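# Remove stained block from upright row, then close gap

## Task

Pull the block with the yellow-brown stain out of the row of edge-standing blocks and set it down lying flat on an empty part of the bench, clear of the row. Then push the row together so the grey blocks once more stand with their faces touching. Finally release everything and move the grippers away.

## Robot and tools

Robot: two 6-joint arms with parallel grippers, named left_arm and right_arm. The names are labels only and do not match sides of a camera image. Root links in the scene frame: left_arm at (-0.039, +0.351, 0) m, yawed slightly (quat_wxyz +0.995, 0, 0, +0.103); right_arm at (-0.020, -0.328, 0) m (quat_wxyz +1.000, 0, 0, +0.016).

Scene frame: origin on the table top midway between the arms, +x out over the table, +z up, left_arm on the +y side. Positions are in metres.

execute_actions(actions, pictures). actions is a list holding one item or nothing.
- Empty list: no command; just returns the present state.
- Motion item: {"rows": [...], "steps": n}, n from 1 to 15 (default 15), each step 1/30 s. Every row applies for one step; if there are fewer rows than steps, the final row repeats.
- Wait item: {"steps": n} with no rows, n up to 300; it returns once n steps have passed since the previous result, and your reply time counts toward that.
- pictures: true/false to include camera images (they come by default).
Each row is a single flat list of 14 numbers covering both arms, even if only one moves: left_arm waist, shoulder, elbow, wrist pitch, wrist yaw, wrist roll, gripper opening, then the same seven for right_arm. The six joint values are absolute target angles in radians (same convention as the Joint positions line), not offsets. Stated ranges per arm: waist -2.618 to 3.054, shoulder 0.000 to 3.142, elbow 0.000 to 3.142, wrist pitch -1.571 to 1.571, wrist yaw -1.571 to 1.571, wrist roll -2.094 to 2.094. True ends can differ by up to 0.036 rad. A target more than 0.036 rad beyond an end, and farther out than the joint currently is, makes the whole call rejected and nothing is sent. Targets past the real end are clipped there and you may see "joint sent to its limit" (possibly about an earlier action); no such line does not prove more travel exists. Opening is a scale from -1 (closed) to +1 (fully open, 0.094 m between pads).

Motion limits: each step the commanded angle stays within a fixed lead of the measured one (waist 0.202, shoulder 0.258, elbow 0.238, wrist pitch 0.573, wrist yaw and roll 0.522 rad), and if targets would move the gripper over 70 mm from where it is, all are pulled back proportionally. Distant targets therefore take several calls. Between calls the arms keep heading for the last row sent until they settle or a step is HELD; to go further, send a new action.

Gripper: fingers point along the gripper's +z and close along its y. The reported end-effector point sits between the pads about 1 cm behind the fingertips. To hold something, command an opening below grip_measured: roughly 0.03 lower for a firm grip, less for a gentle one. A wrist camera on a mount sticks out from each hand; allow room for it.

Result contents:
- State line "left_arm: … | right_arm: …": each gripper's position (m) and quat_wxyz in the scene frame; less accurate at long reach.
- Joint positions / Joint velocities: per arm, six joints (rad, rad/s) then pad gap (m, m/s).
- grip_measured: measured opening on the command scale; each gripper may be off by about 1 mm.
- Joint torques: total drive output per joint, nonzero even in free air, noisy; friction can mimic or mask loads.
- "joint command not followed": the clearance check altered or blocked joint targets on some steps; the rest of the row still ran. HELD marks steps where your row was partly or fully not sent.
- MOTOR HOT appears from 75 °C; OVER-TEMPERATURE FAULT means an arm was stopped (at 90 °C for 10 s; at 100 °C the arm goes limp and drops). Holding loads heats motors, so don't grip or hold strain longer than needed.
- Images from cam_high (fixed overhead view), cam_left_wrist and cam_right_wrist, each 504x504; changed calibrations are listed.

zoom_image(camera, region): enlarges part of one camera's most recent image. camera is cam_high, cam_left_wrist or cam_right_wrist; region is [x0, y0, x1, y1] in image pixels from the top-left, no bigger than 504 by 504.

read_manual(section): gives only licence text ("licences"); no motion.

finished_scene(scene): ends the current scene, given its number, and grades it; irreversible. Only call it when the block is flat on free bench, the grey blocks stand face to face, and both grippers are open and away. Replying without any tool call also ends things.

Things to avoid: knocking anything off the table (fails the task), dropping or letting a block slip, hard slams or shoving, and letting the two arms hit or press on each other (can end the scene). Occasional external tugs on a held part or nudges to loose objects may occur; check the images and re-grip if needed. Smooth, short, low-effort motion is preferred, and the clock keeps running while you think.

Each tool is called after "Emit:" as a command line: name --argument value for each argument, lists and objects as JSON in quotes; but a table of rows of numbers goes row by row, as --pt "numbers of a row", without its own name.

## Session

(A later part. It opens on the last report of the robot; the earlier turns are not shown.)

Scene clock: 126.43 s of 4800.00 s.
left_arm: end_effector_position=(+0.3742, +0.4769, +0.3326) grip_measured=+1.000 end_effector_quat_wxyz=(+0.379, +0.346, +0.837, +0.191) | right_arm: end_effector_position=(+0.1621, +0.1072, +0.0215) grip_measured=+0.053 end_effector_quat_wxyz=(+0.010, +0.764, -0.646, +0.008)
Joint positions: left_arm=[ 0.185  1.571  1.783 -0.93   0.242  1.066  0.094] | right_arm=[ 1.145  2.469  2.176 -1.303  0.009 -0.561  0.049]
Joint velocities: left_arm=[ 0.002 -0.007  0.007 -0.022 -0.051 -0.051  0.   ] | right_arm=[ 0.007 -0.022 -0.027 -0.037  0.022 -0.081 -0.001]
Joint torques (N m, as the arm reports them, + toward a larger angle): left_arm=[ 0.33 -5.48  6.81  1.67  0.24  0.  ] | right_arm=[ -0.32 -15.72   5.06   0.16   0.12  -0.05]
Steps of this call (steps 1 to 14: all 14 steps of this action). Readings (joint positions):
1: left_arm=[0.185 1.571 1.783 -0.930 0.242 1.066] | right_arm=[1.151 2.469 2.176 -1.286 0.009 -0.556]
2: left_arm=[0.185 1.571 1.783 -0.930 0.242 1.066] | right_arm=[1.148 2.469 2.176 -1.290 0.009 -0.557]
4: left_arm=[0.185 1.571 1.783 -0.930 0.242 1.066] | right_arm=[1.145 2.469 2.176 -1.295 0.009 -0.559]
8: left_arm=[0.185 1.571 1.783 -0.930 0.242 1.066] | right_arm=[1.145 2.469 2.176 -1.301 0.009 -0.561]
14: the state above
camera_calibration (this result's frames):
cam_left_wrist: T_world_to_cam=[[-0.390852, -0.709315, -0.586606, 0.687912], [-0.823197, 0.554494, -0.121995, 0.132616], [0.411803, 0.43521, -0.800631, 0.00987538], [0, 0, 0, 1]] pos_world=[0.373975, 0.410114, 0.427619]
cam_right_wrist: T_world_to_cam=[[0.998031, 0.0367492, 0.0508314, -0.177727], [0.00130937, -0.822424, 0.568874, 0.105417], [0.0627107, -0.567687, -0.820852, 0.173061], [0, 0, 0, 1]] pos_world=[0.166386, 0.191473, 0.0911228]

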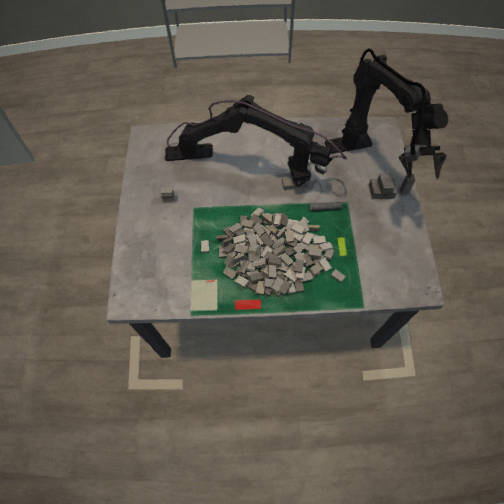

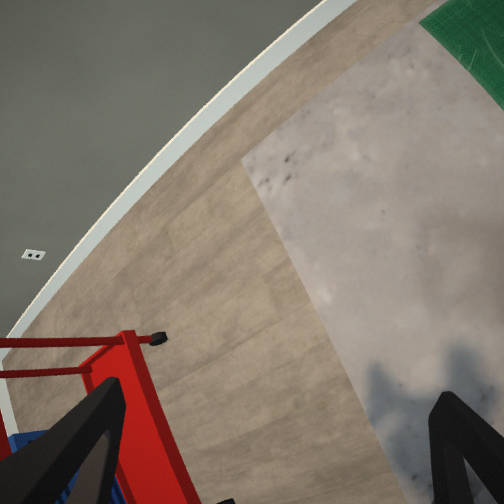

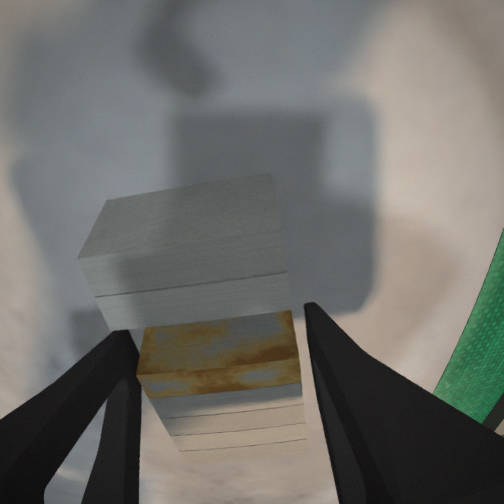

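Emit:
execute_actions --actions '[]'

Scene clock: 141.13 s of 4800.00 s.
left_arm: end_effector_position=(+0.3742, +0.4769, +0.3326) grip_measured=+1.000 end_effector_quat_wxyz=(+0.379, +0.346, +0.837, +0.191) | right_arm: end_effector_position=(+0.1620, +0.1070, +0.0215) grip_measured=+0.053 end_effector_quat_wxyz=(+0.011, +0.764, -0.645, +0.008)
Joint positions: left_arm=[ 0.185  1.571  1.783 -0.93   0.242  1.066  0.094] | right_arm=[ 1.145  2.469  2.176 -1.303  0.009 -0.562  0.049]
Joint velocities: left_arm=[ 0.007 -0.002 -0.007  0.007 -0.037 -0.007  0.   ] | right_arm=[-0.002 -0.002 -0.012 -0.007 -0.037  0.154  0.002]
Joint torques (N m, as the arm reports them, + toward a larger angle): left_arm=[ 0.43 -5.74  6.74  1.59  0.2  -0.04] | right_arm=[ -0.23 -15.73   5.02   0.13   0.07  -0.06]
Steps of this call (steps 1 to 15: the robot went on to your last target; steps 16 to 90: nothing new was sent; then 11.70 s passed at rest). Readings (joint positions):
1: left_arm=[0.185 1.571 1.783 -0.930 0.242 1.066] | right_arm=[1.145 2.469 2.176 -1.303 0.009 -0.561]
2: left_arm=[0.185 1.571 1.783 -0.930 0.242 1.066] | right_arm=[1.145 2.469 2.176 -1.303 0.009 -0.561]
4: left_arm=[0.185 1.571 1.783 -0.930 0.242 1.066] | right_arm=[1.145 2.469 2.176 -1.303 0.009 -0.561]
8: left_arm=[0.185 1.571 1.783 -0.930 0.242 1.066] | right_arm=[1.145 2.469 2.176 -1.303 0.009 -0.561]
90: the state above
All arms were judged still, so your last target was given up. Only a new action makes them travel on or press farther. Fingers that are still opening or closing keep moving.
camera_calibration (this result's frames):
cam_left_wrist: T_world_to_cam=[[-0.390852, -0.709315, -0.586606, 0.687912], [-0.823197, 0.554494, -0.121995, 0.132616], [0.411803, 0.43521, -0.800631, 0.00987538], [0, 0, 0, 1]] pos_world=[0.373975, 0.410114, 0.427619]
cam_right_wrist: T_world_to_cam=[[0.998032, 0.0371655, 0.0505027, -0.177685], [0.00179556, -0.822023, 0.569452, 0.105136], [0.0626783, -0.568241, -0.820472, 0.173027], [0, 0, 0, 1]] pos_world=[0.166302, 0.191349, 0.091067]

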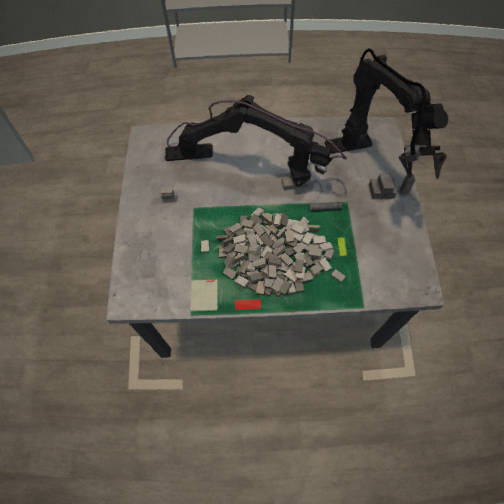

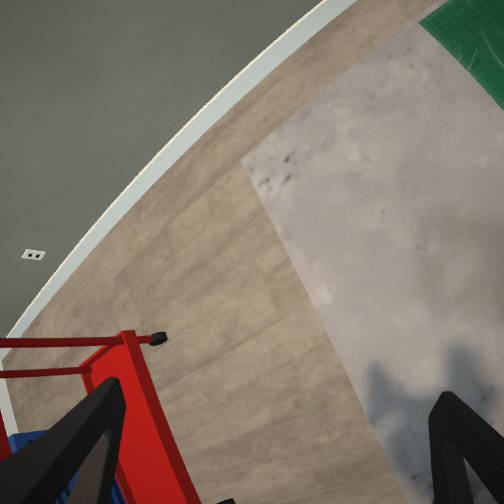

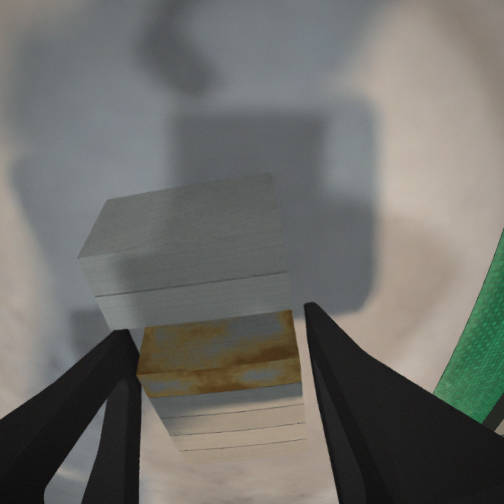

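Emit:
zoom_image --camera "cam_right_wrist" --region '[60, 160, 360, 480]'

Region (60, 160, 360, 480) of cam_right_wrist's 504x504 image, scaled by 1.575, with more detail than that image has; it fills the left 472 columns of this view, and the rest is white.

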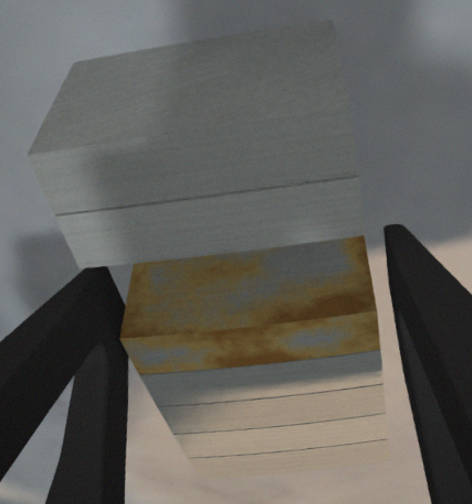

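Emit:
execute_actions --actions '[{"rows": [[0.19,1.571,1.783,-0.93,0.254,1.065,1, 1.142,2.46,2.175,-1.312,0.005,-0.568,0.05],[0.19,1.571,1.783,-0.93,0.254,1.065,1, 1.142,2.46,2.175,-1.312,-0.005,-0.568,0.04],[0.19,1.571,1.783,-0.93,0.254,1.065,1, 1.142,2.46,2.175,-1.312,-0.012,-0.568,0.03],[0.19,1.571,1.783,-0.93,0.254,1.065,1, 1.142,2.46,2.175,-1.312,-0.016,-0.568,0.02],[0.19,1.571,1.783,-0.93,0.254,1.065,1, 1.142,2.46,2.175,-1.312,-0.016,-0.568,0.01],[0.19,1.571,1.783,-0.93,0.254,1.065,1, 1.142,2.46,2.175,-1.312,-0.016,-0.568,0.0],[0.19,1.571,1.783,-0.93,0.254,1.065,1, 1.142,2.46,2.175,-1.312,-0.016,-0.568,-0.01],[0.19,1.571,1.783,-0.93,0.254,1.065,1, 1.142,2.46,2.175,-1.312,-0.016,-0.568,-0.02],[0.19,1.571,1.783,-0.93,0.254,1.065,1, 1.142,2.46,2.175,-1.312,-0.016,-0.568,-0.03]], "steps": 15}]'

Emit:
zoom_image --camera "cam_right_wrist" --region '[90, 260, 340, 500]'

Scene clock: 147.63 s of 4800.00 s.
left_arm: end_effector_position=(+0.3742, +0.4769, +0.3326) grip_measured=+1.000 end_effector_quat_wxyz=(+0.379, +0.346, +0.837, +0.191) | right_arm: end_effector_position=(+0.1607, +0.1076, +0.0215) grip_measured=-0.027 end_effector_quat_wxyz=(+0.012, +0.764, -0.645, +0.004)
Joint positions: left_arm=[ 0.185  1.571  1.783 -0.93   0.242  1.066  0.094] | right_arm=[ 1.145  2.469  2.176 -1.303  0.001 -0.562  0.046]
Joint velocities: left_arm=[ 0.007  0.007 -0.007  0.022  0.037  0.037  0.   ] | right_arm=[-0.007  0.007 -0.022 -0.037  0.022  0.007 -0.001]
Joint torques (N m, as the arm reports them, + toward a larger angle): left_arm=[ 0.27 -5.6   6.75  1.64  0.24 -0.01] | right_arm=[ -0.22 -15.8    5.06   0.15  -0.2   -0.04]
Steps of this call (steps 1 to 90: nothing new was sent; then 3.00 s passed at rest; steps 91 to 105: all 15 steps of this action). Readings (joint positions):
91: left_arm=[0.185 1.571 1.783 -0.930 0.242 1.066] | right_arm=[1.145 2.469 2.176 -1.303 0.009 -0.562]
92: left_arm=[0.185 1.571 1.783 -0.930 0.242 1.066] | right_arm=[1.145 2.469 2.176 -1.303 0.009 -0.562]
94: left_arm=[0.185 1.571 1.783 -0.930 0.242 1.066] | right_arm=[1.145 2.469 2.176 -1.303 0.007 -0.562]
98: left_arm=[0.185 1.571 1.783 -0.930 0.242 1.066] | right_arm=[1.145 2.469 2.176 -1.303 0.002 -0.562]
105: the state above
camera_calibration (this result's frames):
cam_left_wrist: T_world_to_cam=[[-0.390852, -0.709315, -0.586606, 0.687912], [-0.823197, 0.554494, -0.121995, 0.132616], [0.411803, 0.43521, -0.800631, 0.00987538], [0, 0, 0, 1]] pos_world=[0.373975, 0.410114, 0.427619]
cam_right_wrist: T_world_to_cam=[[0.998386, 0.0368171, 0.0432361, -0.176253], [0.00582812, -0.823772, 0.566892, 0.105189], [0.056488, -0.565725, -0.822657, 0.174186], [0, 0, 0, 1]] pos_world=[0.165516, 0.191682, 0.0912851]

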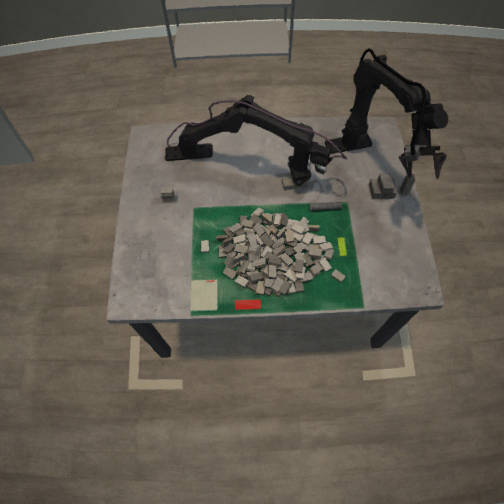

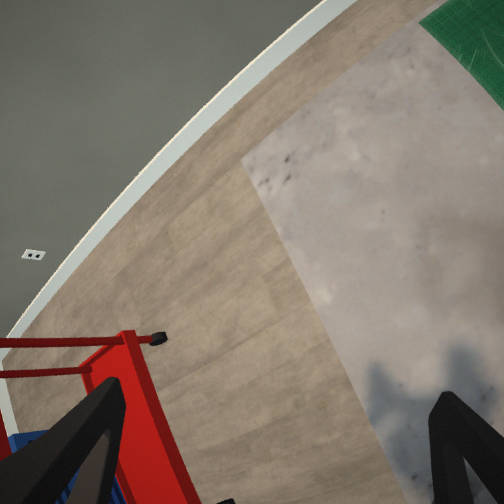

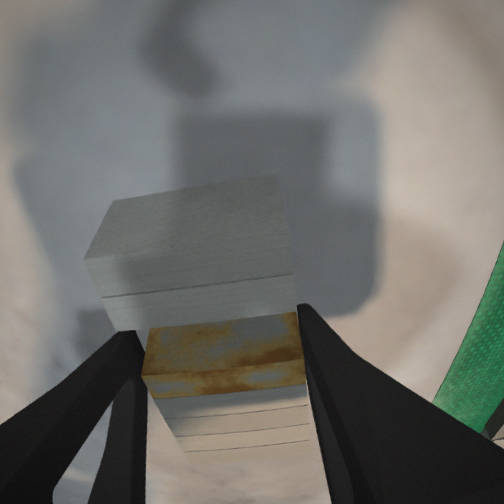

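Region (90, 260, 340, 500) of cam_right_wrist's 504x504 image, scaled by 2.016, with more detail than that image has; it fills the top 484 rows of this view, and the rest is white.

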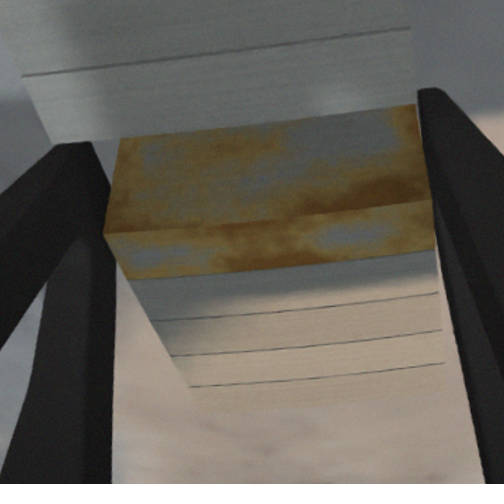

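Emit:
execute_actions --actions '[{"rows": [[0.19,1.571,1.783,-0.93,0.254,1.065,1, 1.142,2.46,2.175,-1.312,-0.016,-0.568,-0.04],[0.19,1.571,1.783,-0.93,0.254,1.065,1, 1.142,2.46,2.175,-1.312,-0.016,-0.568,-0.05],[0.19,1.571,1.783,-0.93,0.254,1.065,1, 1.142,2.46,2.175,-1.312,-0.016,-0.568,-0.06],[0.19,1.571,1.783,-0.93,0.254,1.065,1, 1.142,2.46,2.175,-1.312,-0.016,-0.568,-0.07],[0.19,1.571,1.783,-0.93,0.254,1.065,1, 1.142,2.46,2.175,-1.312,-0.016,-0.568,-0.08],[0.19,1.571,1.783,-0.93,0.254,1.065,1, 1.142,2.46,2.175,-1.312,-0.016,-0.568,-0.09],[0.19,1.571,1.783,-0.93,0.254,1.065,1, 1.142,2.46,2.175,-1.312,-0.016,-0.568,-0.10]], "steps": 13}]'

Emit:
zoom_image --camera "cam_right_wrist" --region '[90, 260, 340, 500]'

Scene clock: 152.83 s of 4800.00 s.
left_arm: end_effector_position=(+0.3742, +0.4769, +0.3326) grip_measured=+1.000 end_effector_quat_wxyz=(+0.379, +0.346, +0.837, +0.191) | right_arm: end_effector_position=(+0.1607, +0.1076, +0.0215) grip_measured=-0.083 end_effector_quat_wxyz=(+0.012, +0.764, -0.645, +0.004)
Joint positions: left_arm=[ 0.185  1.571  1.783 -0.93   0.242  1.066  0.094] | right_arm=[ 1.145  2.469  2.176 -1.303  0.001 -0.562  0.043]
Joint velocities: left_arm=[-0.007 -0.002 -0.012  0.022  0.022  0.051  0.   ] | right_arm=[ 0.002  0.007  0.012 -0.066  0.051 -0.037  0.001]
Joint torques (N m, as the arm reports them, + toward a larger angle): left_arm=[ 0.46 -5.51  6.79  1.6   0.26 -0.03] | right_arm=[ -0.25 -15.74   5.08   0.14  -0.2   -0.05]
Steps of this call (steps 1 to 15: the robot went on to your last target; steps 16 to 90: nothing new was sent; then 1.77 s passed at rest; steps 91 to 103: all 13 steps of this action). Readings (joint positions):
91: left_arm=[0.185 1.571 1.783 -0.930 0.242 1.066] | right_arm=[1.145 2.469 2.176 -1.303 0.001 -0.562]
92: left_arm=[0.185 1.571 1.783 -0.930 0.242 1.066] | right_arm=[1.145 2.469 2.176 -1.303 0.001 -0.562]
94: left_arm=[0.185 1.571 1.783 -0.930 0.242 1.066] | right_arm=[1.145 2.469 2.176 -1.303 0.001 -0.562]
98: left_arm=[0.185 1.571 1.783 -0.930 0.242 1.066] | right_arm=[1.145 2.469 2.176 -1.303 0.001 -0.562]
103: the state above
camera_calibration (this result's frames):
cam_left_wrist: T_world_to_cam=[[-0.390852, -0.709315, -0.586606, 0.687912], [-0.823197, 0.554494, -0.121995, 0.132616], [0.411803, 0.43521, -0.800631, 0.00987538], [0, 0, 0, 1]] pos_world=[0.373975, 0.410114, 0.427619]
cam_right_wrist: T_world_to_cam=[[0.998386, 0.0368171, 0.0432361, -0.176253], [0.00582812, -0.823772, 0.566892, 0.105189], [0.056488, -0.565725, -0.822657, 0.174186], [0, 0, 0, 1]] pos_world=[0.165516, 0.191682, 0.0912851]

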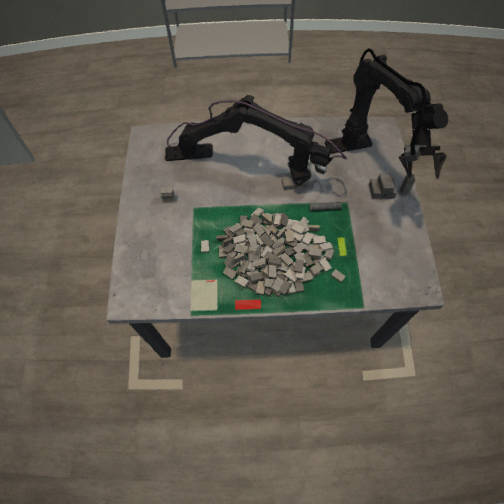

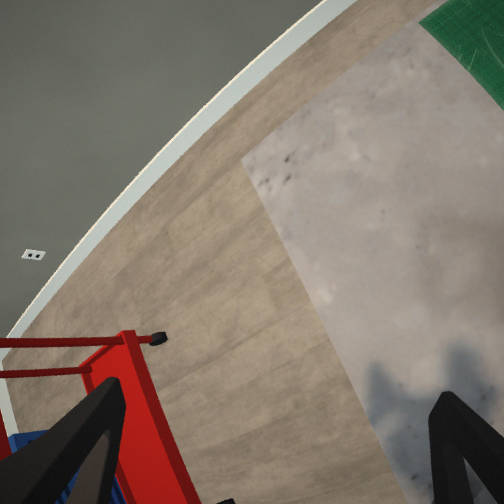

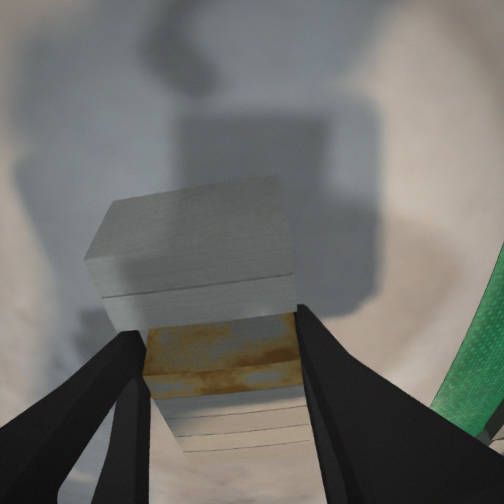

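Region (90, 260, 340, 500) of cam_right_wrist's 504x504 image, scaled by 2.016, with more detail than that image has; it fills the top 484 rows of this view, and the rest is white.

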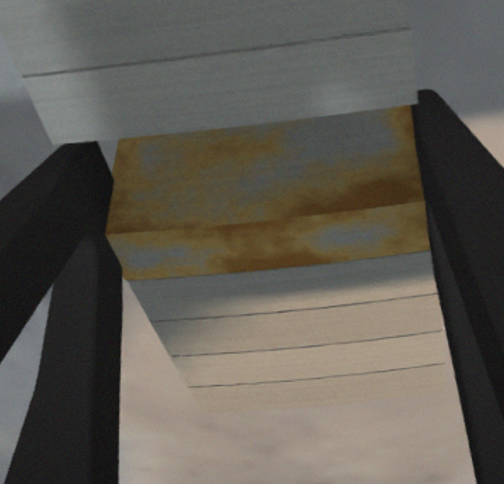

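Emit:
execute_actions --actions '[{"rows": [[0.19,1.571,1.783,-0.93,0.254,1.065,1, 1.142,2.46,2.185,-1.312,-0.016,-0.568,-0.108],[0.19,1.571,1.783,-0.93,0.254,1.065,1, 1.142,2.46,2.195,-1.312,-0.016,-0.568,-0.116],[0.19,1.571,1.783,-0.93,0.254,1.065,1, 1.142,2.46,2.203,-1.312,-0.016,-0.568,-0.116],[0.19,1.571,1.783,-0.93,0.254,1.065,1, 1.142,2.46,2.208,-1.316,-0.016,-0.568,-0.116],[0.19,1.571,1.783,-0.93,0.254,1.065,1, 1.142,2.46,2.212,-1.322,-0.016,-0.568,-0.116],[0.19,1.571,1.783,-0.93,0.254,1.065,1, 1.142,2.46,2.218,-1.328,-0.016,-0.568,-0.116],[0.19,1.571,1.783,-0.93,0.254,1.065,1, 1.142,2.46,2.224,-1.334,-0.016,-0.568,-0.116],[0.19,1.571,1.783,-0.93,0.254,1.065,1, 1.142,2.46,2.230,-1.340,-0.016,-0.568,-0.116],[0.19,1.571,1.783,-0.93,0.254,1.065,1, 1.142,2.46,2.236,-1.346,-0.016,-0.568,-0.116],[0.19,1.571,1.783,-0.93,0.254,1.065,1, 1.142,2.46,2.242,-1.352,-0.016,-0.568,-0.116],[0.19,1.571,1.783,-0.93,0.254,1.065,1, 1.142,2.46,2.248,-1.356,-0.016,-0.568,-0.116]], "steps": 15}]'

Scene clock: 159.83 s of 4800.00 s.
left_arm: end_effector_position=(+0.3742, +0.4769, +0.3326) grip_measured=+1.000 end_effector_quat_wxyz=(+0.379, +0.346, +0.837, +0.191) | right_arm: end_effector_position=(+0.1614, +0.1104, +0.0320) grip_measured=-0.088 end_effector_quat_wxyz=(+0.008, +0.764, -0.646, +0.002)
Joint positions: left_arm=[ 0.185  1.571  1.783 -0.93   0.242  1.066  0.094] | right_arm=[ 1.145  2.47   2.219 -1.336 -0.001 -0.562  0.043]
Joint velocities: left_arm=[-0.007 -0.002 -0.007 -0.066 -0.022 -0.022  0.   ] | right_arm=[-0.012 -0.007  0.007  0.007  0.037  0.037 -0.001]
Joint torques (N m, as the arm reports them, + toward a larger angle): left_arm=[ 0.4  -5.56  6.65  1.61  0.25 -0.01] | right_arm=[ -0.24 -15.78   7.53   0.09  -0.15  -0.06]
Steps of this call (steps 1 to 15: the robot went on to your last target; steps 16 to 90: nothing new was sent; then 3.50 s passed at rest; steps 91 to 105: all 15 steps of this action). Readings (joint positions):
91: left_arm=[0.185 1.571 1.783 -0.930 0.242 1.066] | right_arm=[1.145 2.469 2.176 -1.303 0.001 -0.562]
92: left_arm=[0.185 1.571 1.783 -0.930 0.242 1.066] | right_arm=[1.145 2.469 2.176 -1.303 0.001 -0.562]
94: left_arm=[0.185 1.571 1.783 -0.930 0.242 1.066] | right_arm=[1.145 2.469 2.176 -1.303 0.001 -0.562]
98: left_arm=[0.185 1.571 1.783 -0.930 0.242 1.066] | right_arm=[1.145 2.470 2.187 -1.314 -0.000 -0.562]
105: the state above
camera_calibration (this result's frames):
cam_left_wrist: T_world_to_cam=[[-0.390852, -0.709315, -0.586606, 0.687912], [-0.823197, 0.554494, -0.121995, 0.132616], [0.411803, 0.43521, -0.800631, 0.00987538], [0, 0, 0, 1]] pos_world=[0.373975, 0.410114, 0.427619]
cam_right_wrist: T_world_to_cam=[[0.998313, 0.0363258, 0.0452986, -0.177563], [0.00483349, -0.82942, 0.558605, 0.102605], [0.0578634, -0.557443, -0.828196, 0.183491], [0, 0, 0, 1]] pos_world=[0.16615, 0.193838, 0.102694]

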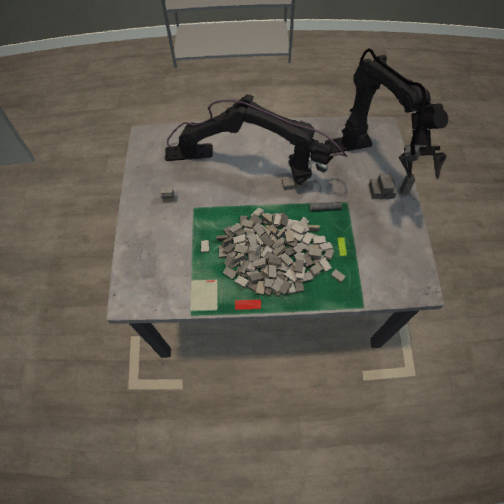

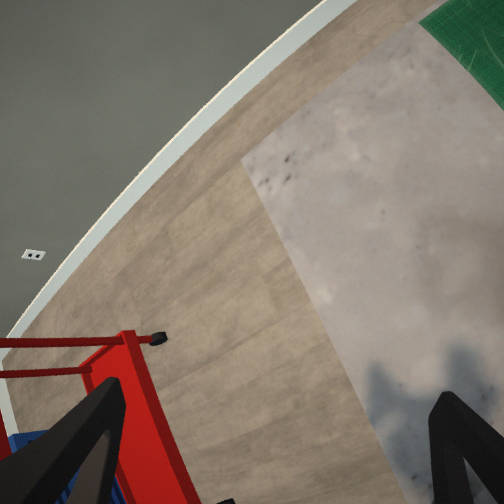

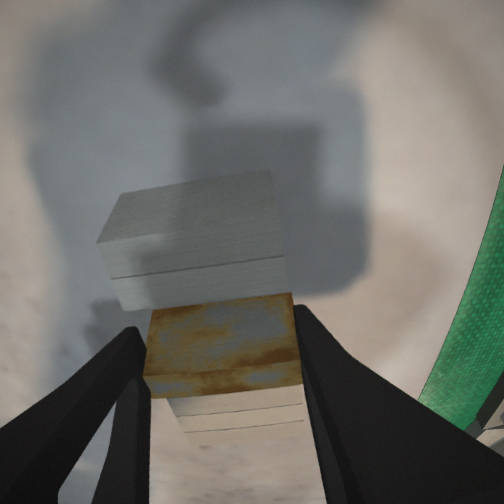

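Yellow lifts alone. Continue lifting.

Emit:
execute_actions --actions '[{"rows": [[0.19,1.571,1.783,-0.93,0.254,1.065,1, 1.142,2.46,2.252,-1.366,-0.016,-0.568,-0.12],[0.19,1.571,1.783,-0.93,0.254,1.065,1, 1.142,2.46,2.257,-1.378,-0.016,-0.568,-0.12],[0.19,1.571,1.783,-0.93,0.254,1.065,1, 1.142,2.46,2.266,-1.390,-0.016,-0.568,-0.12],[0.19,1.571,1.783,-0.93,0.254,1.065,1, 1.142,2.46,2.278,-1.402,-0.016,-0.568,-0.12],[0.19,1.571,1.783,-0.93,0.254,1.065,1, 1.142,2.46,2.290,-1.414,-0.016,-0.568,-0.12],[0.19,1.571,1.783,-0.93,0.254,1.065,1, 1.142,2.46,2.302,-1.426,-0.016,-0.568,-0.12],[0.19,1.571,1.783,-0.93,0.254,1.065,1, 1.142,2.46,2.314,-1.438,-0.016,-0.568,-0.12],[0.19,1.571,1.783,-0.93,0.254,1.065,1, 1.142,2.46,2.326,-1.450,-0.016,-0.568,-0.12],[0.19,1.571,1.783,-0.93,0.254,1.065,1, 1.142,2.46,2.338,-1.462,-0.016,-0.568,-0.12],[0.19,1.571,1.783,-0.93,0.254,1.065,1, 1.142,2.46,2.350,-1.474,-0.016,-0.568,-0.12],[0.19,1.571,1.783,-0.93,0.254,1.065,1, 1.142,2.46,2.362,-1.486,-0.016,-0.568,-0.12],[0.19,1.571,1.783,-0.93,0.254,1.065,1, 1.142,2.46,2.374,-1.495,-0.016,-0.568,-0.12],[0.19,1.571,1.783,-0.93,0.254,1.065,1, 1.142,2.46,2.386,-1.50,-0.016,-0.568,-0.12],[0.19,1.571,1.783,-0.93,0.254,1.065,1, 1.142,2.46,2.398,-1.50,-0.016,-0.568,-0.12],[0.19,1.571,1.783,-0.93,0.254,1.065,1, 1.142,2.46,2.41,-1.50,-0.016,-0.568,-0.12]], "steps": 15}]'

Scene clock: 167.13 s of 4800.00 s.
left_arm: end_effector_position=(+0.3742, +0.4769, +0.3326) grip_measured=+1.000 end_effector_quat_wxyz=(+0.379, +0.346, +0.837, +0.191) | right_arm: end_effector_position=(+0.1642, +0.1089, +0.0607) grip_measured=-0.088 end_effector_quat_wxyz=(+0.010, +0.762, -0.648, +0.002)
Joint positions: left_arm=[ 0.185  1.571  1.783 -0.93   0.242  1.066  0.094] | right_arm=[ 1.138  2.484  2.36  -1.466 -0.002 -0.562  0.043]
Joint velocities: left_arm=[ 0.002  0.007  0.007 -0.066 -0.037 -0.037  0.   ] | right_arm=[-0.017 -0.002  0.339 -0.183  0.037  0.022  0.001]
Joint torques (N m, as the arm reports them, + toward a larger angle): left_arm=[ 0.57 -5.58  6.63  1.65  0.22  0.01] | right_arm=[  0.36 -17.26   7.39   0.2   -0.19  -0.05]
Steps of this call (steps 1 to 15: the robot went on to your last target; steps 16 to 120: nothing new was sent; then 2.80 s passed at rest; steps 121 to 135: all 15 steps of this action). Readings (joint positions):
121: left_arm=[0.185 1.571 1.783 -0.930 0.242 1.066] | right_arm=[1.138 2.484 2.219 -1.367 -0.001 -0.562]
122: left_arm=[0.185 1.571 1.783 -0.930 0.242 1.066] | right_arm=[1.138 2.484 2.219 -1.367 -0.001 -0.562]
124: left_arm=[0.185 1.571 1.783 -0.930 0.242 1.066] | right_arm=[1.138 2.484 2.227 -1.374 -0.001 -0.562]
128: left_arm=[0.185 1.571 1.783 -0.930 0.242 1.066] | right_arm=[1.138 2.484 2.274 -1.404 -0.002 -0.562]
135: the state above
camera_calibration (this result's frames):
cam_left_wrist: T_world_to_cam=[[-0.390852, -0.709315, -0.586606, 0.687912], [-0.823197, 0.554494, -0.121995, 0.132616], [0.411803, 0.43521, -0.800631, 0.00987538], [0, 0, 0, 1]] pos_world=[0.373975, 0.410114, 0.427619]
cam_right_wrist: T_world_to_cam=[[0.998605, 0.0303891, 0.0431885, -0.18088], [0.000885914, -0.827357, 0.561676, 0.0855052], [0.0528011, -0.560854, -0.826229, 0.207308], [0, 0, 0, 1]] pos_world=[0.169606, 0.19251, 0.13107]

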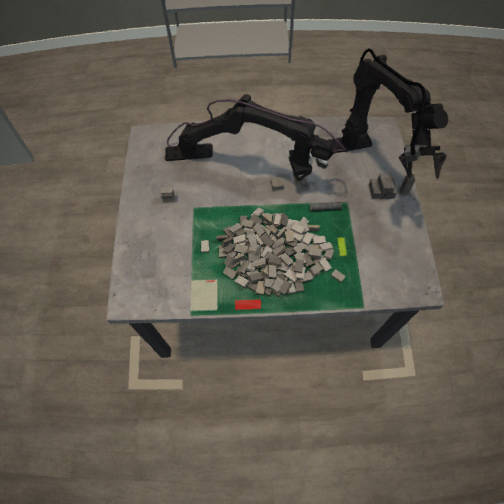

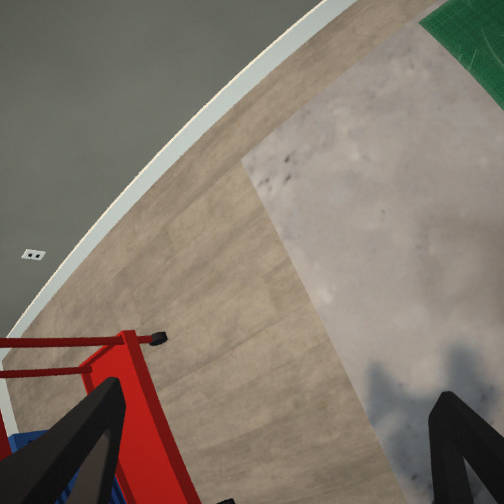

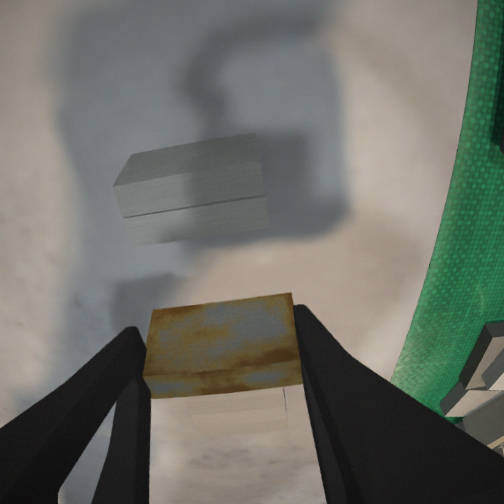

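Emit:
zoom_image --camera "cam_high" --region '[240, 140, 360, 220]'

Region (240, 140, 360, 220) of cam_high's 504x504 image, scaled by 4.200, with more detail than that image has.

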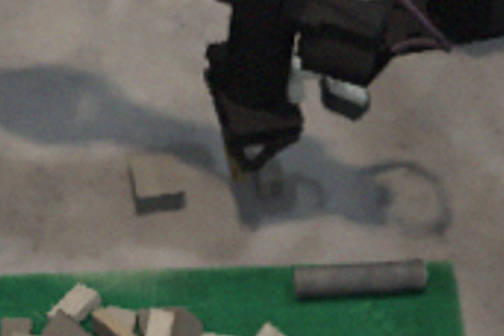

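Emit:
execute_actions --actions '[{"rows": [[0.19,1.571,1.783,-0.93,0.254,1.065,1, 1.145,2.45,2.39,-1.48,-0.012,-0.56,-0.12],[0.19,1.571,1.783,-0.93,0.254,1.065,1, 1.15,2.43,2.37,-1.45,-0.008,-0.55,-0.12],[0.19,1.571,1.783,-0.93,0.254,1.065,1, 1.157,2.40,2.345,-1.41,-0.004,-0.535,-0.12],[0.19,1.571,1.783,-0.93,0.254,1.065,1, 1.166,2.365,2.31,-1.365,0,-0.52,-0.12],[0.19,1.571,1.783,-0.93,0.254,1.065,1, 1.177,2.325,2.27,-1.315,0,-0.50,-0.12],[0.19,1.571,1.783,-0.93,0.254,1.065,1, 1.189,2.285,2.225,-1.26,0,-0.48,-0.12],[0.19,1.571,1.783,-0.93,0.254,1.065,1, 1.201,2.245,2.175,-1.205,0,-0.46,-0.12],[0.19,1.571,1.783,-0.93,0.254,1.065,1, 1.213,2.205,2.125,-1.15,0,-0.44,-0.12],[0.19,1.571,1.783,-0.93,0.254,1.065,1, 1.225,2.165,2.075,-1.095,0,-0.42,-0.12],[0.19,1.571,1.783,-0.93,0.254,1.065,1, 1.237,2.125,2.025,-1.04,0,-0.40,-0.12],[0.19,1.571,1.783,-0.93,0.254,1.065,1, 1.249,2.085,1.97,-0.985,0,-0.38,-0.12],[0.19,1.571,1.783,-0.93,0.254,1.065,1, 1.261,2.05,1.915,-0.93,0,-0.36,-0.12],[0.19,1.571,1.783,-0.93,0.254,1.065,1, 1.273,2.02,1.86,-0.87,0,-0.34,-0.12],[0.19,1.571,1.783,-0.93,0.254,1.065,1, 1.286,1.995,1.805,-0.81,0,-0.32,-0.12],[0.19,1.571,1.783,-0.93,0.254,1.065,1, 1.30,1.978,1.75,-0.74,0,-0.30,-0.12]], "steps": 15}]' --pictures false

Emit:
execute_actions --actions '[{"rows": [[0.19,1.571,1.783,-0.93,0.254,1.065,1, 1.31,1.968,1.705,-0.66,0,-0.283,-0.12],[0.19,1.571,1.783,-0.93,0.254,1.065,1, 1.32,1.965,1.66,-0.575,0,-0.266,-0.12],[0.19,1.571,1.783,-0.93,0.254,1.065,1, 1.33,1.965,1.613,-0.49,0,-0.25,-0.12],[0.19,1.571,1.783,-0.93,0.254,1.065,1, 1.34,1.965,1.566,-0.40,0,-0.233,-0.12],[0.19,1.571,1.783,-0.93,0.254,1.065,1, 1.35,1.965,1.52,-0.31,0,-0.216,-0.12],[0.19,1.571,1.783,-0.93,0.254,1.065,1, 1.36,1.965,1.473,-0.22,0,-0.2,-0.12],[0.19,1.571,1.783,-0.93,0.254,1.065,1, 1.37,1.965,1.426,-0.13,0,-0.183,-0.12],[0.19,1.571,1.783,-0.93,0.254,1.065,1, 1.38,1.965,1.38,-0.04,0,-0.166,-0.12],[0.19,1.571,1.783,-0.93,0.254,1.065,1, 1.39,1.965,1.333,0.05,0,-0.15,-0.12],[0.19,1.571,1.783,-0.93,0.254,1.065,1, 1.40,1.965,1.286,0.14,0,-0.133,-0.12],[0.19,1.571,1.783,-0.93,0.254,1.065,1, 1.41,1.965,1.24,0.23,0,-0.116,-0.12],[0.19,1.571,1.783,-0.93,0.254,1.065,1, 1.42,1.965,1.193,0.315,0,-0.1,-0.12],[0.19,1.571,1.783,-0.93,0.254,1.065,1, 1.43,1.965,1.146,0.40,0,-0.083,-0.12],[0.19,1.571,1.783,-0.93,0.254,1.065,1, 1.44,1.965,1.10,0.48,0,-0.066,-0.12],[0.19,1.571,1.783,-0.93,0.254,1.065,1, 1.45,1.965,1.05,0.56,0,-0.05,-0.12]], "steps": 15}]' --pictures false

Emit:
execute_actions --actions '[{"rows": [[0.19,1.571,1.783,-0.93,0.254,1.065,1, 1.458,1.965,1.0,0.64,0,-0.04,-0.12],[0.19,1.571,1.783,-0.93,0.254,1.065,1, 1.466,1.965,0.95,0.72,0,-0.03,-0.12],[0.19,1.571,1.783,-0.93,0.254,1.065,1, 1.474,1.965,0.90,0.80,0,-0.02,-0.12],[0.19,1.571,1.783,-0.93,0.254,1.065,1, 1.482,1.965,0.85,0.875,0,-0.01,-0.12],[0.19,1.571,1.783,-0.93,0.254,1.065,1, 1.49,1.965,0.80,0.945,0,0,-0.12],[0.19,1.571,1.783,-0.93,0.254,1.065,1, 1.498,1.965,0.75,1.01,0,0.006,-0.12],[0.19,1.571,1.783,-0.93,0.254,1.065,1, 1.506,1.965,0.70,1.07,0,0.006,-0.12],[0.19,1.571,1.783,-0.93,0.254,1.065,1, 1.513,1.965,0.65,1.125,0,0.006,-0.12],[0.19,1.571,1.783,-0.93,0.254,1.065,1, 1.519,1.965,0.60,1.175,0,0.006,-0.12],[0.19,1.571,1.783,-0.93,0.254,1.065,1, 1.524,1.965,0.555,1.22,0,0.006,-0.12],[0.19,1.571,1.783,-0.93,0.254,1.065,1, 1.528,1.965,0.515,1.255,0,0.006,-0.12],[0.19,1.571,1.783,-0.93,0.254,1.065,1, 1.53,1.965,0.48,1.28,0,0.006,-0.12],[0.19,1.571,1.783,-0.93,0.254,1.065,1, 1.53,1.965,0.455,1.295,0,0.006,-0.12],[0.19,1.571,1.783,-0.93,0.254,1.065,1, 1.53,1.965,0.435,1.30,0,0.006,-0.12],[0.19,1.571,1.783,-0.93,0.254,1.065,1, 1.53,1.965,0.424,1.30,0,0.006,-0.12]], "steps": 15}]'

Scene clock: 220.40 s of 4800.00 s.
left_arm: end_effector_position=(+0.3742, +0.4769, +0.3326) grip_measured=+1.000 end_effector_quat_wxyz=(+0.379, +0.346, +0.837, +0.191) | right_arm: end_effector_position=(+0.1055, +0.1430, +0.1483) grip_measured=-0.088 end_effector_quat_wxyz=(-0.186, +0.733, -0.647, -0.093)
Joint positions: left_arm=[ 0.185  1.571  1.783 -0.93   0.242  1.066  0.094] | right_arm=[ 1.277  2.022  1.857 -0.986 -0.    -0.386  0.043]
Joint velocities: left_arm=[ 0.007  0.002 -0.002  0.007 -0.066  0.022  0.   ] | right_arm=[ 0.364 -0.989 -1.468  1.678  0.022  0.491  0.002]
Joint torques (N m, as the arm reports them, + toward a larger angle): left_arm=[ 0.38 -5.57  6.73  1.62  0.21 -0.03] | right_arm=[ -0.06 -10.24   4.55   0.88   0.04   0.06]
Steps of this call (steps 1 to 30: the robot went on to your last target; steps 31 to 90: nothing new was sent; then 49.77 s passed at rest; steps 91 to 105: all 15 steps of this action). Readings (joint positions):
91: left_arm=[0.185 1.571 1.783 -0.930 0.242 1.066] | right_arm=[1.138 2.484 2.383 -1.490 -0.002 -0.562]
92: left_arm=[0.185 1.571 1.783 -0.930 0.242 1.066] | right_arm=[1.138 2.482 2.381 -1.487 -0.002 -0.562]
94: left_arm=[0.185 1.571 1.783 -0.930 0.242 1.066] | right_arm=[1.142 2.459 2.348 -1.456 -0.001 -0.553]
98: left_arm=[0.185 1.571 1.783 -0.930 0.242 1.066] | right_arm=[1.172 2.327 2.195 -1.328 -0.000 -0.507]
105: the state above

Scene clock: 220.90 s of 4800.00 s.
left_arm: end_effector_position=(+0.3742, +0.4769, +0.3326) grip_measured=+1.000 end_effector_quat_wxyz=(+0.379, +0.346, +0.837, +0.191) | right_arm: end_effector_position=(+0.0381, +0.1921, +0.0573) grip_measured=-0.088 end_effector_quat_wxyz=(-0.336, +0.644, -0.635, -0.264)
Joint positions: left_arm=[ 0.185  1.571  1.783 -0.93   0.242  1.066  0.094] | right_arm=[ 1.426  1.982  1.126  0.169 -0.    -0.126  0.043]
Joint velocities: left_arm=[-0.012  0.002 -0.007 -0.037 -0.022 -0.022  0.   ] | right_arm=[ 0.281 -0.002 -1.302  2.44  -0.051  0.432  0.   ]
Joint torques (N m, as the arm reports them, + toward a larger angle): left_arm=[ 0.45 -5.62  6.61  1.63  0.22 -0.04] | right_arm=[  0.48 -12.75   6.02   1.59  -0.03   0.06]
Steps of this call (steps 1 to 15: all 15 steps of this action). Readings (joint positions):
1: left_arm=[0.185 1.571 1.783 -0.930 0.242 1.066] | right_arm=[1.290 1.992 1.808 -0.928 -0.000 -0.368]
2: left_arm=[0.185 1.571 1.783 -0.930 0.242 1.066] | right_arm=[1.302 1.972 1.760 -0.865 -0.000 -0.350]
4: left_arm=[0.185 1.571 1.783 -0.930 0.242 1.066] | right_arm=[1.321 1.957 1.668 -0.721 -0.000 -0.314]
8: left_arm=[0.185 1.571 1.783 -0.930 0.242 1.066] | right_arm=[1.355 1.966 1.464 -0.402 -0.000 -0.245]
15: the state above

Scene clock: 221.40 s of 4800.00 s.
left_arm: end_effector_position=(+0.3742, +0.4769, +0.3326) grip_measured=+1.000 end_effector_quat_wxyz=(+0.379, +0.346, +0.837, +0.191) | right_arm: end_effector_position=(-0.0138, +0.0926, +0.0126) grip_measured=-0.089 end_effector_quat_wxyz=(-0.385, +0.593, -0.599, -0.376)
Joint positions: left_arm=[ 0.185  1.571  1.783 -0.93   0.242  1.066  0.094] | right_arm=[ 1.522  1.988  0.452  1.101 -0.    -0.008  0.043]
Joint velocities: left_arm=[-0.022 -0.012  0.007  0.007  0.022  0.066  0.   ] | right_arm=[ 0.012 -0.002 -0.501  0.652  0.066 -0.022 -0.001]
Joint torques (N m, as the arm reports them, + toward a larger angle): left_arm=[ 0.33 -5.48  6.52  1.61  0.22 -0.02] | right_arm=[  0.65 -10.07   3.18   2.45  -0.04   0.17]
Steps of this call (steps 1 to 15: all 15 steps of this action). Readings (joint positions):
1: left_arm=[0.185 1.571 1.783 -0.930 0.242 1.066] | right_arm=[1.437 1.982 1.081 0.253 -0.000 -0.111]
2: left_arm=[0.185 1.571 1.783 -0.930 0.242 1.066] | right_arm=[1.446 1.982 1.034 0.337 -0.000 -0.096]
4: left_arm=[0.185 1.571 1.783 -0.930 0.242 1.066] | right_arm=[1.464 1.982 0.938 0.503 -0.000 -0.070]
8: left_arm=[0.185 1.571 1.783 -0.930 0.242 1.066] | right_arm=[1.495 1.982 0.740 0.801 -0.000 -0.029]
15: the state above
camera_calibration (this result's frames):
cam_left_wrist: T_world_to_cam=[[-0.390852, -0.709315, -0.586606, 0.687912], [-0.823197, 0.554494, -0.121995, 0.132616], [0.411803, 0.43521, -0.800631, 0.00987538], [0, 0, 0, 1]] pos_world=[0.373975, 0.410114, 0.427619]
cam_right_wrist: T_world_to_cam=[[0.989151, -0.116416, -0.0895997, 0.0146498], [-0.146138, -0.841972, -0.519352, 0.112123], [-0.0149798, 0.526811, -0.84985, 0.0664326], [0, 0, 0, 1]] pos_world=[0.00288976, 0.0611126, 0.116002]

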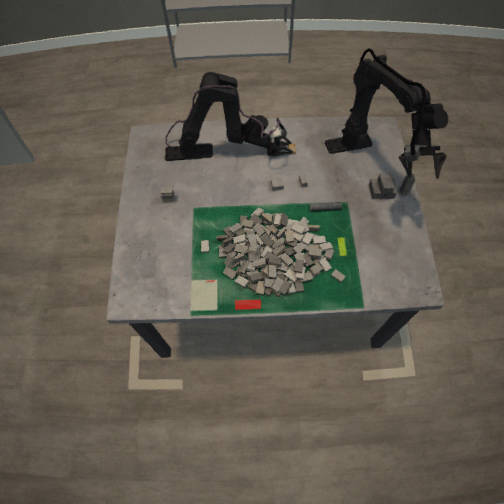

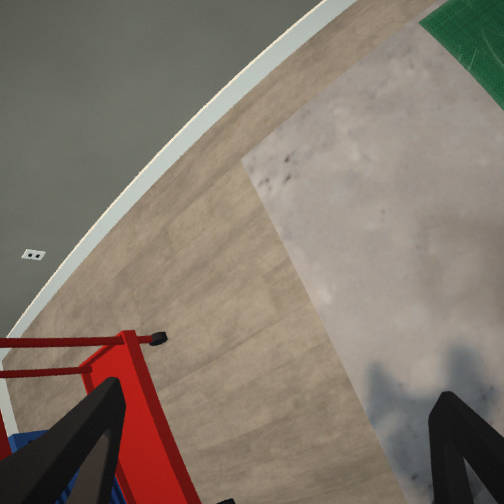

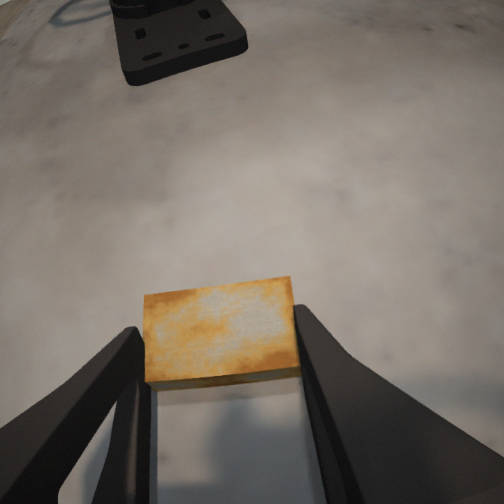

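Emit:
execute_actions --actions '[]'

Scene clock: 223.20 s of 4800.00 s.
left_arm: end_effector_position=(+0.3742, +0.4769, +0.3326) grip_measured=+1.000 end_effector_quat_wxyz=(+0.379, +0.346, +0.837, +0.191) | right_arm: end_effector_position=(-0.0138, +0.0958, +0.0380) grip_measured=-0.090 end_effector_quat_wxyz=(-0.419, +0.567, -0.577, -0.412)
Joint positions: left_arm=[ 0.185  1.571  1.783 -0.93   0.242  1.066  0.094] | right_arm=[ 1.522  1.99   0.42   1.255 -0.     0.001  0.043]
Joint velocities: left_arm=[ 0.007 -0.007  0.002 -0.007 -0.066  0.022  0.   ] | right_arm=[ 0.007 -0.017 -0.012 -0.022  0.007 -0.066  0.001]
Joint torques (N m, as the arm reports them, + toward a larger angle): left_arm=[ 0.35 -5.39  6.81  1.62  0.26 -0.01] | right_arm=[  0.71 -10.25   3.02   2.    -0.02   0.06]
Steps of this call (steps 1 to 54: the robot went on to your last target). Readings (joint positions):
1: left_arm=[0.185 1.571 1.783 -0.930 0.242 1.066] | right_arm=[1.522 1.988 0.439 1.119 -0.000 -0.007]
2: left_arm=[0.185 1.571 1.783 -0.930 0.242 1.066] | right_arm=[1.522 1.988 0.431 1.132 -0.000 -0.007]
4: left_arm=[0.185 1.571 1.783 -0.930 0.242 1.066] | right_arm=[1.522 1.988 0.425 1.142 -0.000 -0.006]
8: left_arm=[0.185 1.571 1.783 -0.930 0.242 1.066] | right_arm=[1.522 1.988 0.423 1.172 -0.000 -0.003]
54: the state above
camera_calibration (this result's frames):
cam_left_wrist: T_world_to_cam=[[-0.390852, -0.709315, -0.586606, 0.687912], [-0.823197, 0.554494, -0.121995, 0.132616], [0.411803, 0.43521, -0.800631, 0.00987538], [0, 0, 0, 1]] pos_world=[0.373975, 0.410114, 0.427619]
cam_right_wrist: T_world_to_cam=[[0.98823, -0.107469, -0.108864, 0.017111], [-0.151917, -0.772934, -0.616031, 0.125007], [-0.0179403, 0.625319, -0.780163, 0.0742949], [0, 0, 0, 1]] pos_world=[0.00341406, 0.0520031, 0.136833]

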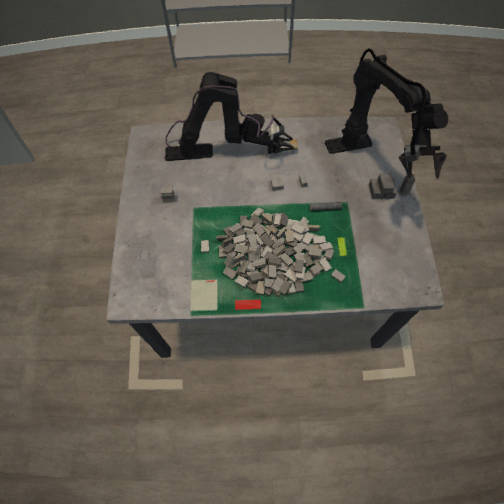

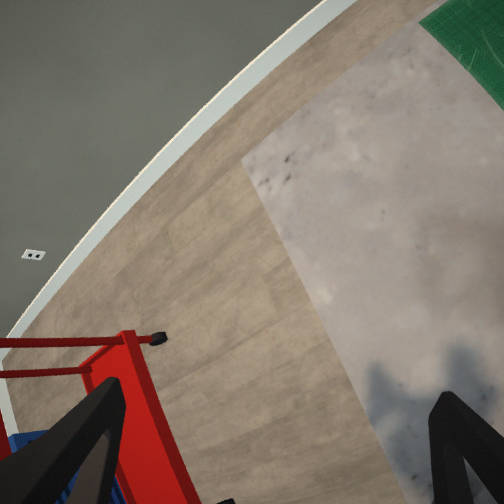

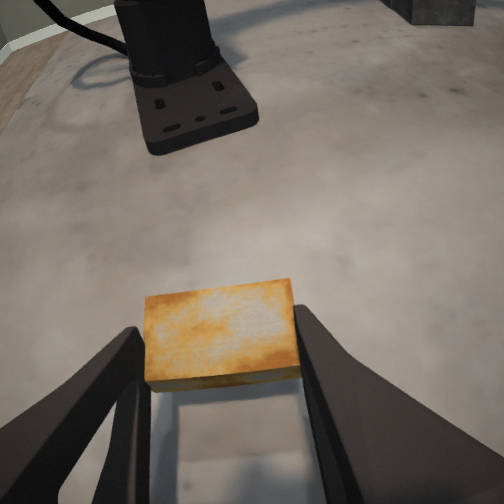

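Emit:
execute_actions --actions '[{"rows": [[0.19,1.571,1.783,-0.93,0.254,1.065,1, 1.53,1.965,0.424,1.27,0,0.006,-0.12],[0.19,1.571,1.783,-0.93,0.254,1.065,1, 1.53,1.965,0.424,1.255,0,0.006,-0.12],[0.19,1.571,1.783,-0.93,0.254,1.065,1, 1.53,1.965,0.424,1.243,0,0.006,-0.12],[0.19,1.571,1.783,-0.93,0.254,1.065,1, 1.53,1.965,0.424,1.231,0,0.006,-0.12],[0.19,1.571,1.783,-0.93,0.254,1.065,1, 1.53,1.965,0.424,1.22,0,0.006,-0.12],[0.19,1.571,1.783,-0.93,0.254,1.065,1, 1.53,1.965,0.424,1.21,0,0.006,-0.12],[0.19,1.571,1.783,-0.93,0.254,1.065,1, 1.53,1.965,0.424,1.20,0,0.006,-0.12],[0.19,1.571,1.783,-0.93,0.254,1.065,1, 1.53,1.965,0.424,1.191,0,0.006,-0.12],[0.19,1.571,1.783,-0.93,0.254,1.065,1, 1.53,1.965,0.424,1.183,0,0.006,-0.12],[0.19,1.571,1.783,-0.93,0.254,1.065,1, 1.53,1.965,0.424,1.176,0,0.006,-0.12],[0.19,1.571,1.783,-0.93,0.254,1.065,1, 1.53,1.965,0.424,1.17,0,0.006,-0.12],[0.19,1.571,1.783,-0.93,0.254,1.065,1, 1.53,1.965,0.424,1.165,0,0.006,-0.12],[0.19,1.571,1.783,-0.93,0.254,1.065,1, 1.53,1.965,0.424,1.16,0,0.006,-0.12],[0.19,1.571,1.783,-0.93,0.254,1.065,1, 1.53,1.965,0.424,1.155,0,0.006,-0.12],[0.19,1.571,1.783,-0.93,0.254,1.065,1, 1.53,1.965,0.424,1.15,0,0.006,-0.12]], "steps": 15}]' --pictures false

Emit:
execute_actions --actions '[{"steps": 15}]'

Scene clock: 229.77 s of 4800.00 s.
left_arm: end_effector_position=(+0.3742, +0.4769, +0.3326) grip_measured=+1.000 end_effector_quat_wxyz=(+0.379, +0.346, +0.837, +0.191) | right_arm: end_effector_position=(-0.0139, +0.0866, +0.0148) grip_measured=-0.090 end_effector_quat_wxyz=(-0.390, +0.587, -0.597, -0.384)
Joint positions: left_arm=[ 0.185  1.571  1.783 -0.93   0.242  1.066  0.094] | right_arm=[ 1.522  1.99   0.419  1.156 -0.     0.001  0.043]
Joint velocities: left_arm=[-0.002 -0.012 -0.002  0.022 -0.037  0.022  0.   ] | right_arm=[ 0.002 -0.012 -0.007 -0.139 -0.066 -0.051 -0.   ]
Joint torques (N m, as the arm reports them, + toward a larger angle): left_arm=[ 0.44 -5.62  6.72  1.66  0.25 -0.05] | right_arm=[  0.75 -10.26   3.07   1.77  -0.01   0.06]
Steps of this call (steps 1 to 30: the robot went on to your last target; steps 31 to 140: nothing new was sent; then 1.40 s passed at rest; steps 141 to 155: all 15 steps of this action). Readings (joint positions):
141: left_arm=[0.185 1.571 1.783 -0.930 0.242 1.066] | right_arm=[1.522 1.990 0.419 1.258 -0.000 0.001]
142: left_arm=[0.185 1.571 1.783 -0.930 0.242 1.066] | right_arm=[1.522 1.990 0.419 1.256 -0.000 0.001]
144: left_arm=[0.185 1.571 1.783 -0.930 0.242 1.066] | right_arm=[1.522 1.990 0.419 1.245 -0.000 0.001]
148: left_arm=[0.185 1.571 1.783 -0.930 0.242 1.066] | right_arm=[1.522 1.990 0.419 1.211 -0.000 0.001]
155: the state above

Scene clock: 230.27 s of 4800.00 s.
left_arm: end_effector_position=(+0.3742, +0.4769, +0.3326) grip_measured=+1.000 end_effector_quat_wxyz=(+0.379, +0.346, +0.837, +0.191) | right_arm: end_effector_position=(-0.0140, +0.0855, +0.0122) grip_measured=-0.090 end_effector_quat_wxyz=(-0.386, +0.589, -0.599, -0.380)
Joint positions: left_arm=[ 0.185  1.571  1.783 -0.93   0.242  1.066  0.094] | right_arm=[ 1.522  1.99   0.419  1.145 -0.     0.001  0.043]
Joint velocities: left_arm=[ 0.007 -0.002  0.002  0.051  0.007 -0.007  0.   ] | right_arm=[ 0.002 -0.007  0.012 -0.037  0.022 -0.066  0.   ]
Joint torques (N m, as the arm reports them, + toward a larger angle): left_arm=[ 0.6  -5.6   6.75  1.62  0.24 -0.03] | right_arm=[  0.73 -10.23   3.08   1.65  -0.01   0.04]
Steps of this call (steps 1 to 15: the robot went on to your last target). Readings (joint positions):
1: left_arm=[0.185 1.571 1.783 -0.930 0.242 1.066] | right_arm=[1.522 1.990 0.419 1.151 -0.000 0.001]
2: left_arm=[0.185 1.571 1.783 -0.930 0.242 1.066] | right_arm=[1.522 1.990 0.419 1.146 -0.000 0.001]
4: left_arm=[0.185 1.571 1.783 -0.930 0.242 1.066] | right_arm=[1.522 1.990 0.419 1.145 -0.000 0.001]
8: left_arm=[0.185 1.571 1.783 -0.930 0.242 1.066] | right_arm=[1.522 1.990 0.419 1.145 -0.000 0.001]
15: the state above
camera_calibration (this result's frames):
cam_left_wrist: T_world_to_cam=[[-0.390852, -0.709315, -0.586606, 0.687912], [-0.823197, 0.554494, -0.121995, 0.132616], [0.411803, 0.43521, -0.800631, 0.00987538], [0, 0, 0, 1]] pos_world=[0.373975, 0.410114, 0.427619]
cam_right_wrist: T_world_to_cam=[[0.987985, -0.119122, -0.0984639, 0.0142359], [-0.153293, -0.83637, -0.526295, 0.105467], [-0.0196588, 0.535066, -0.844582, 0.0690778], [0, 0, 0, 1]] pos_world=[0.00346053, 0.0529443, 0.11525]

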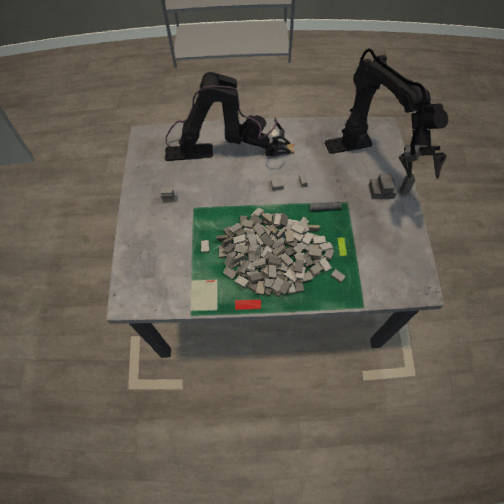

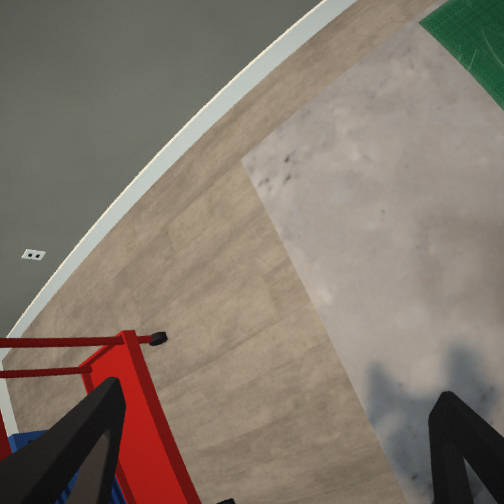

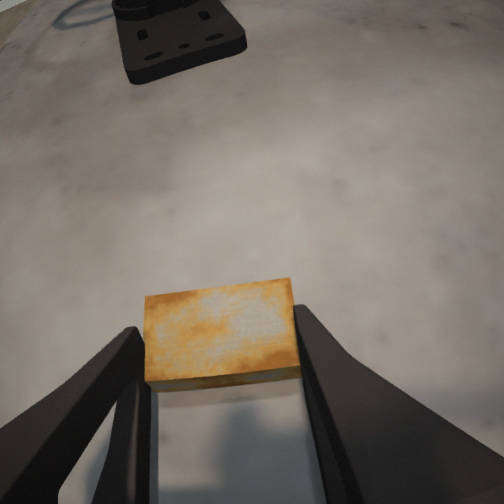

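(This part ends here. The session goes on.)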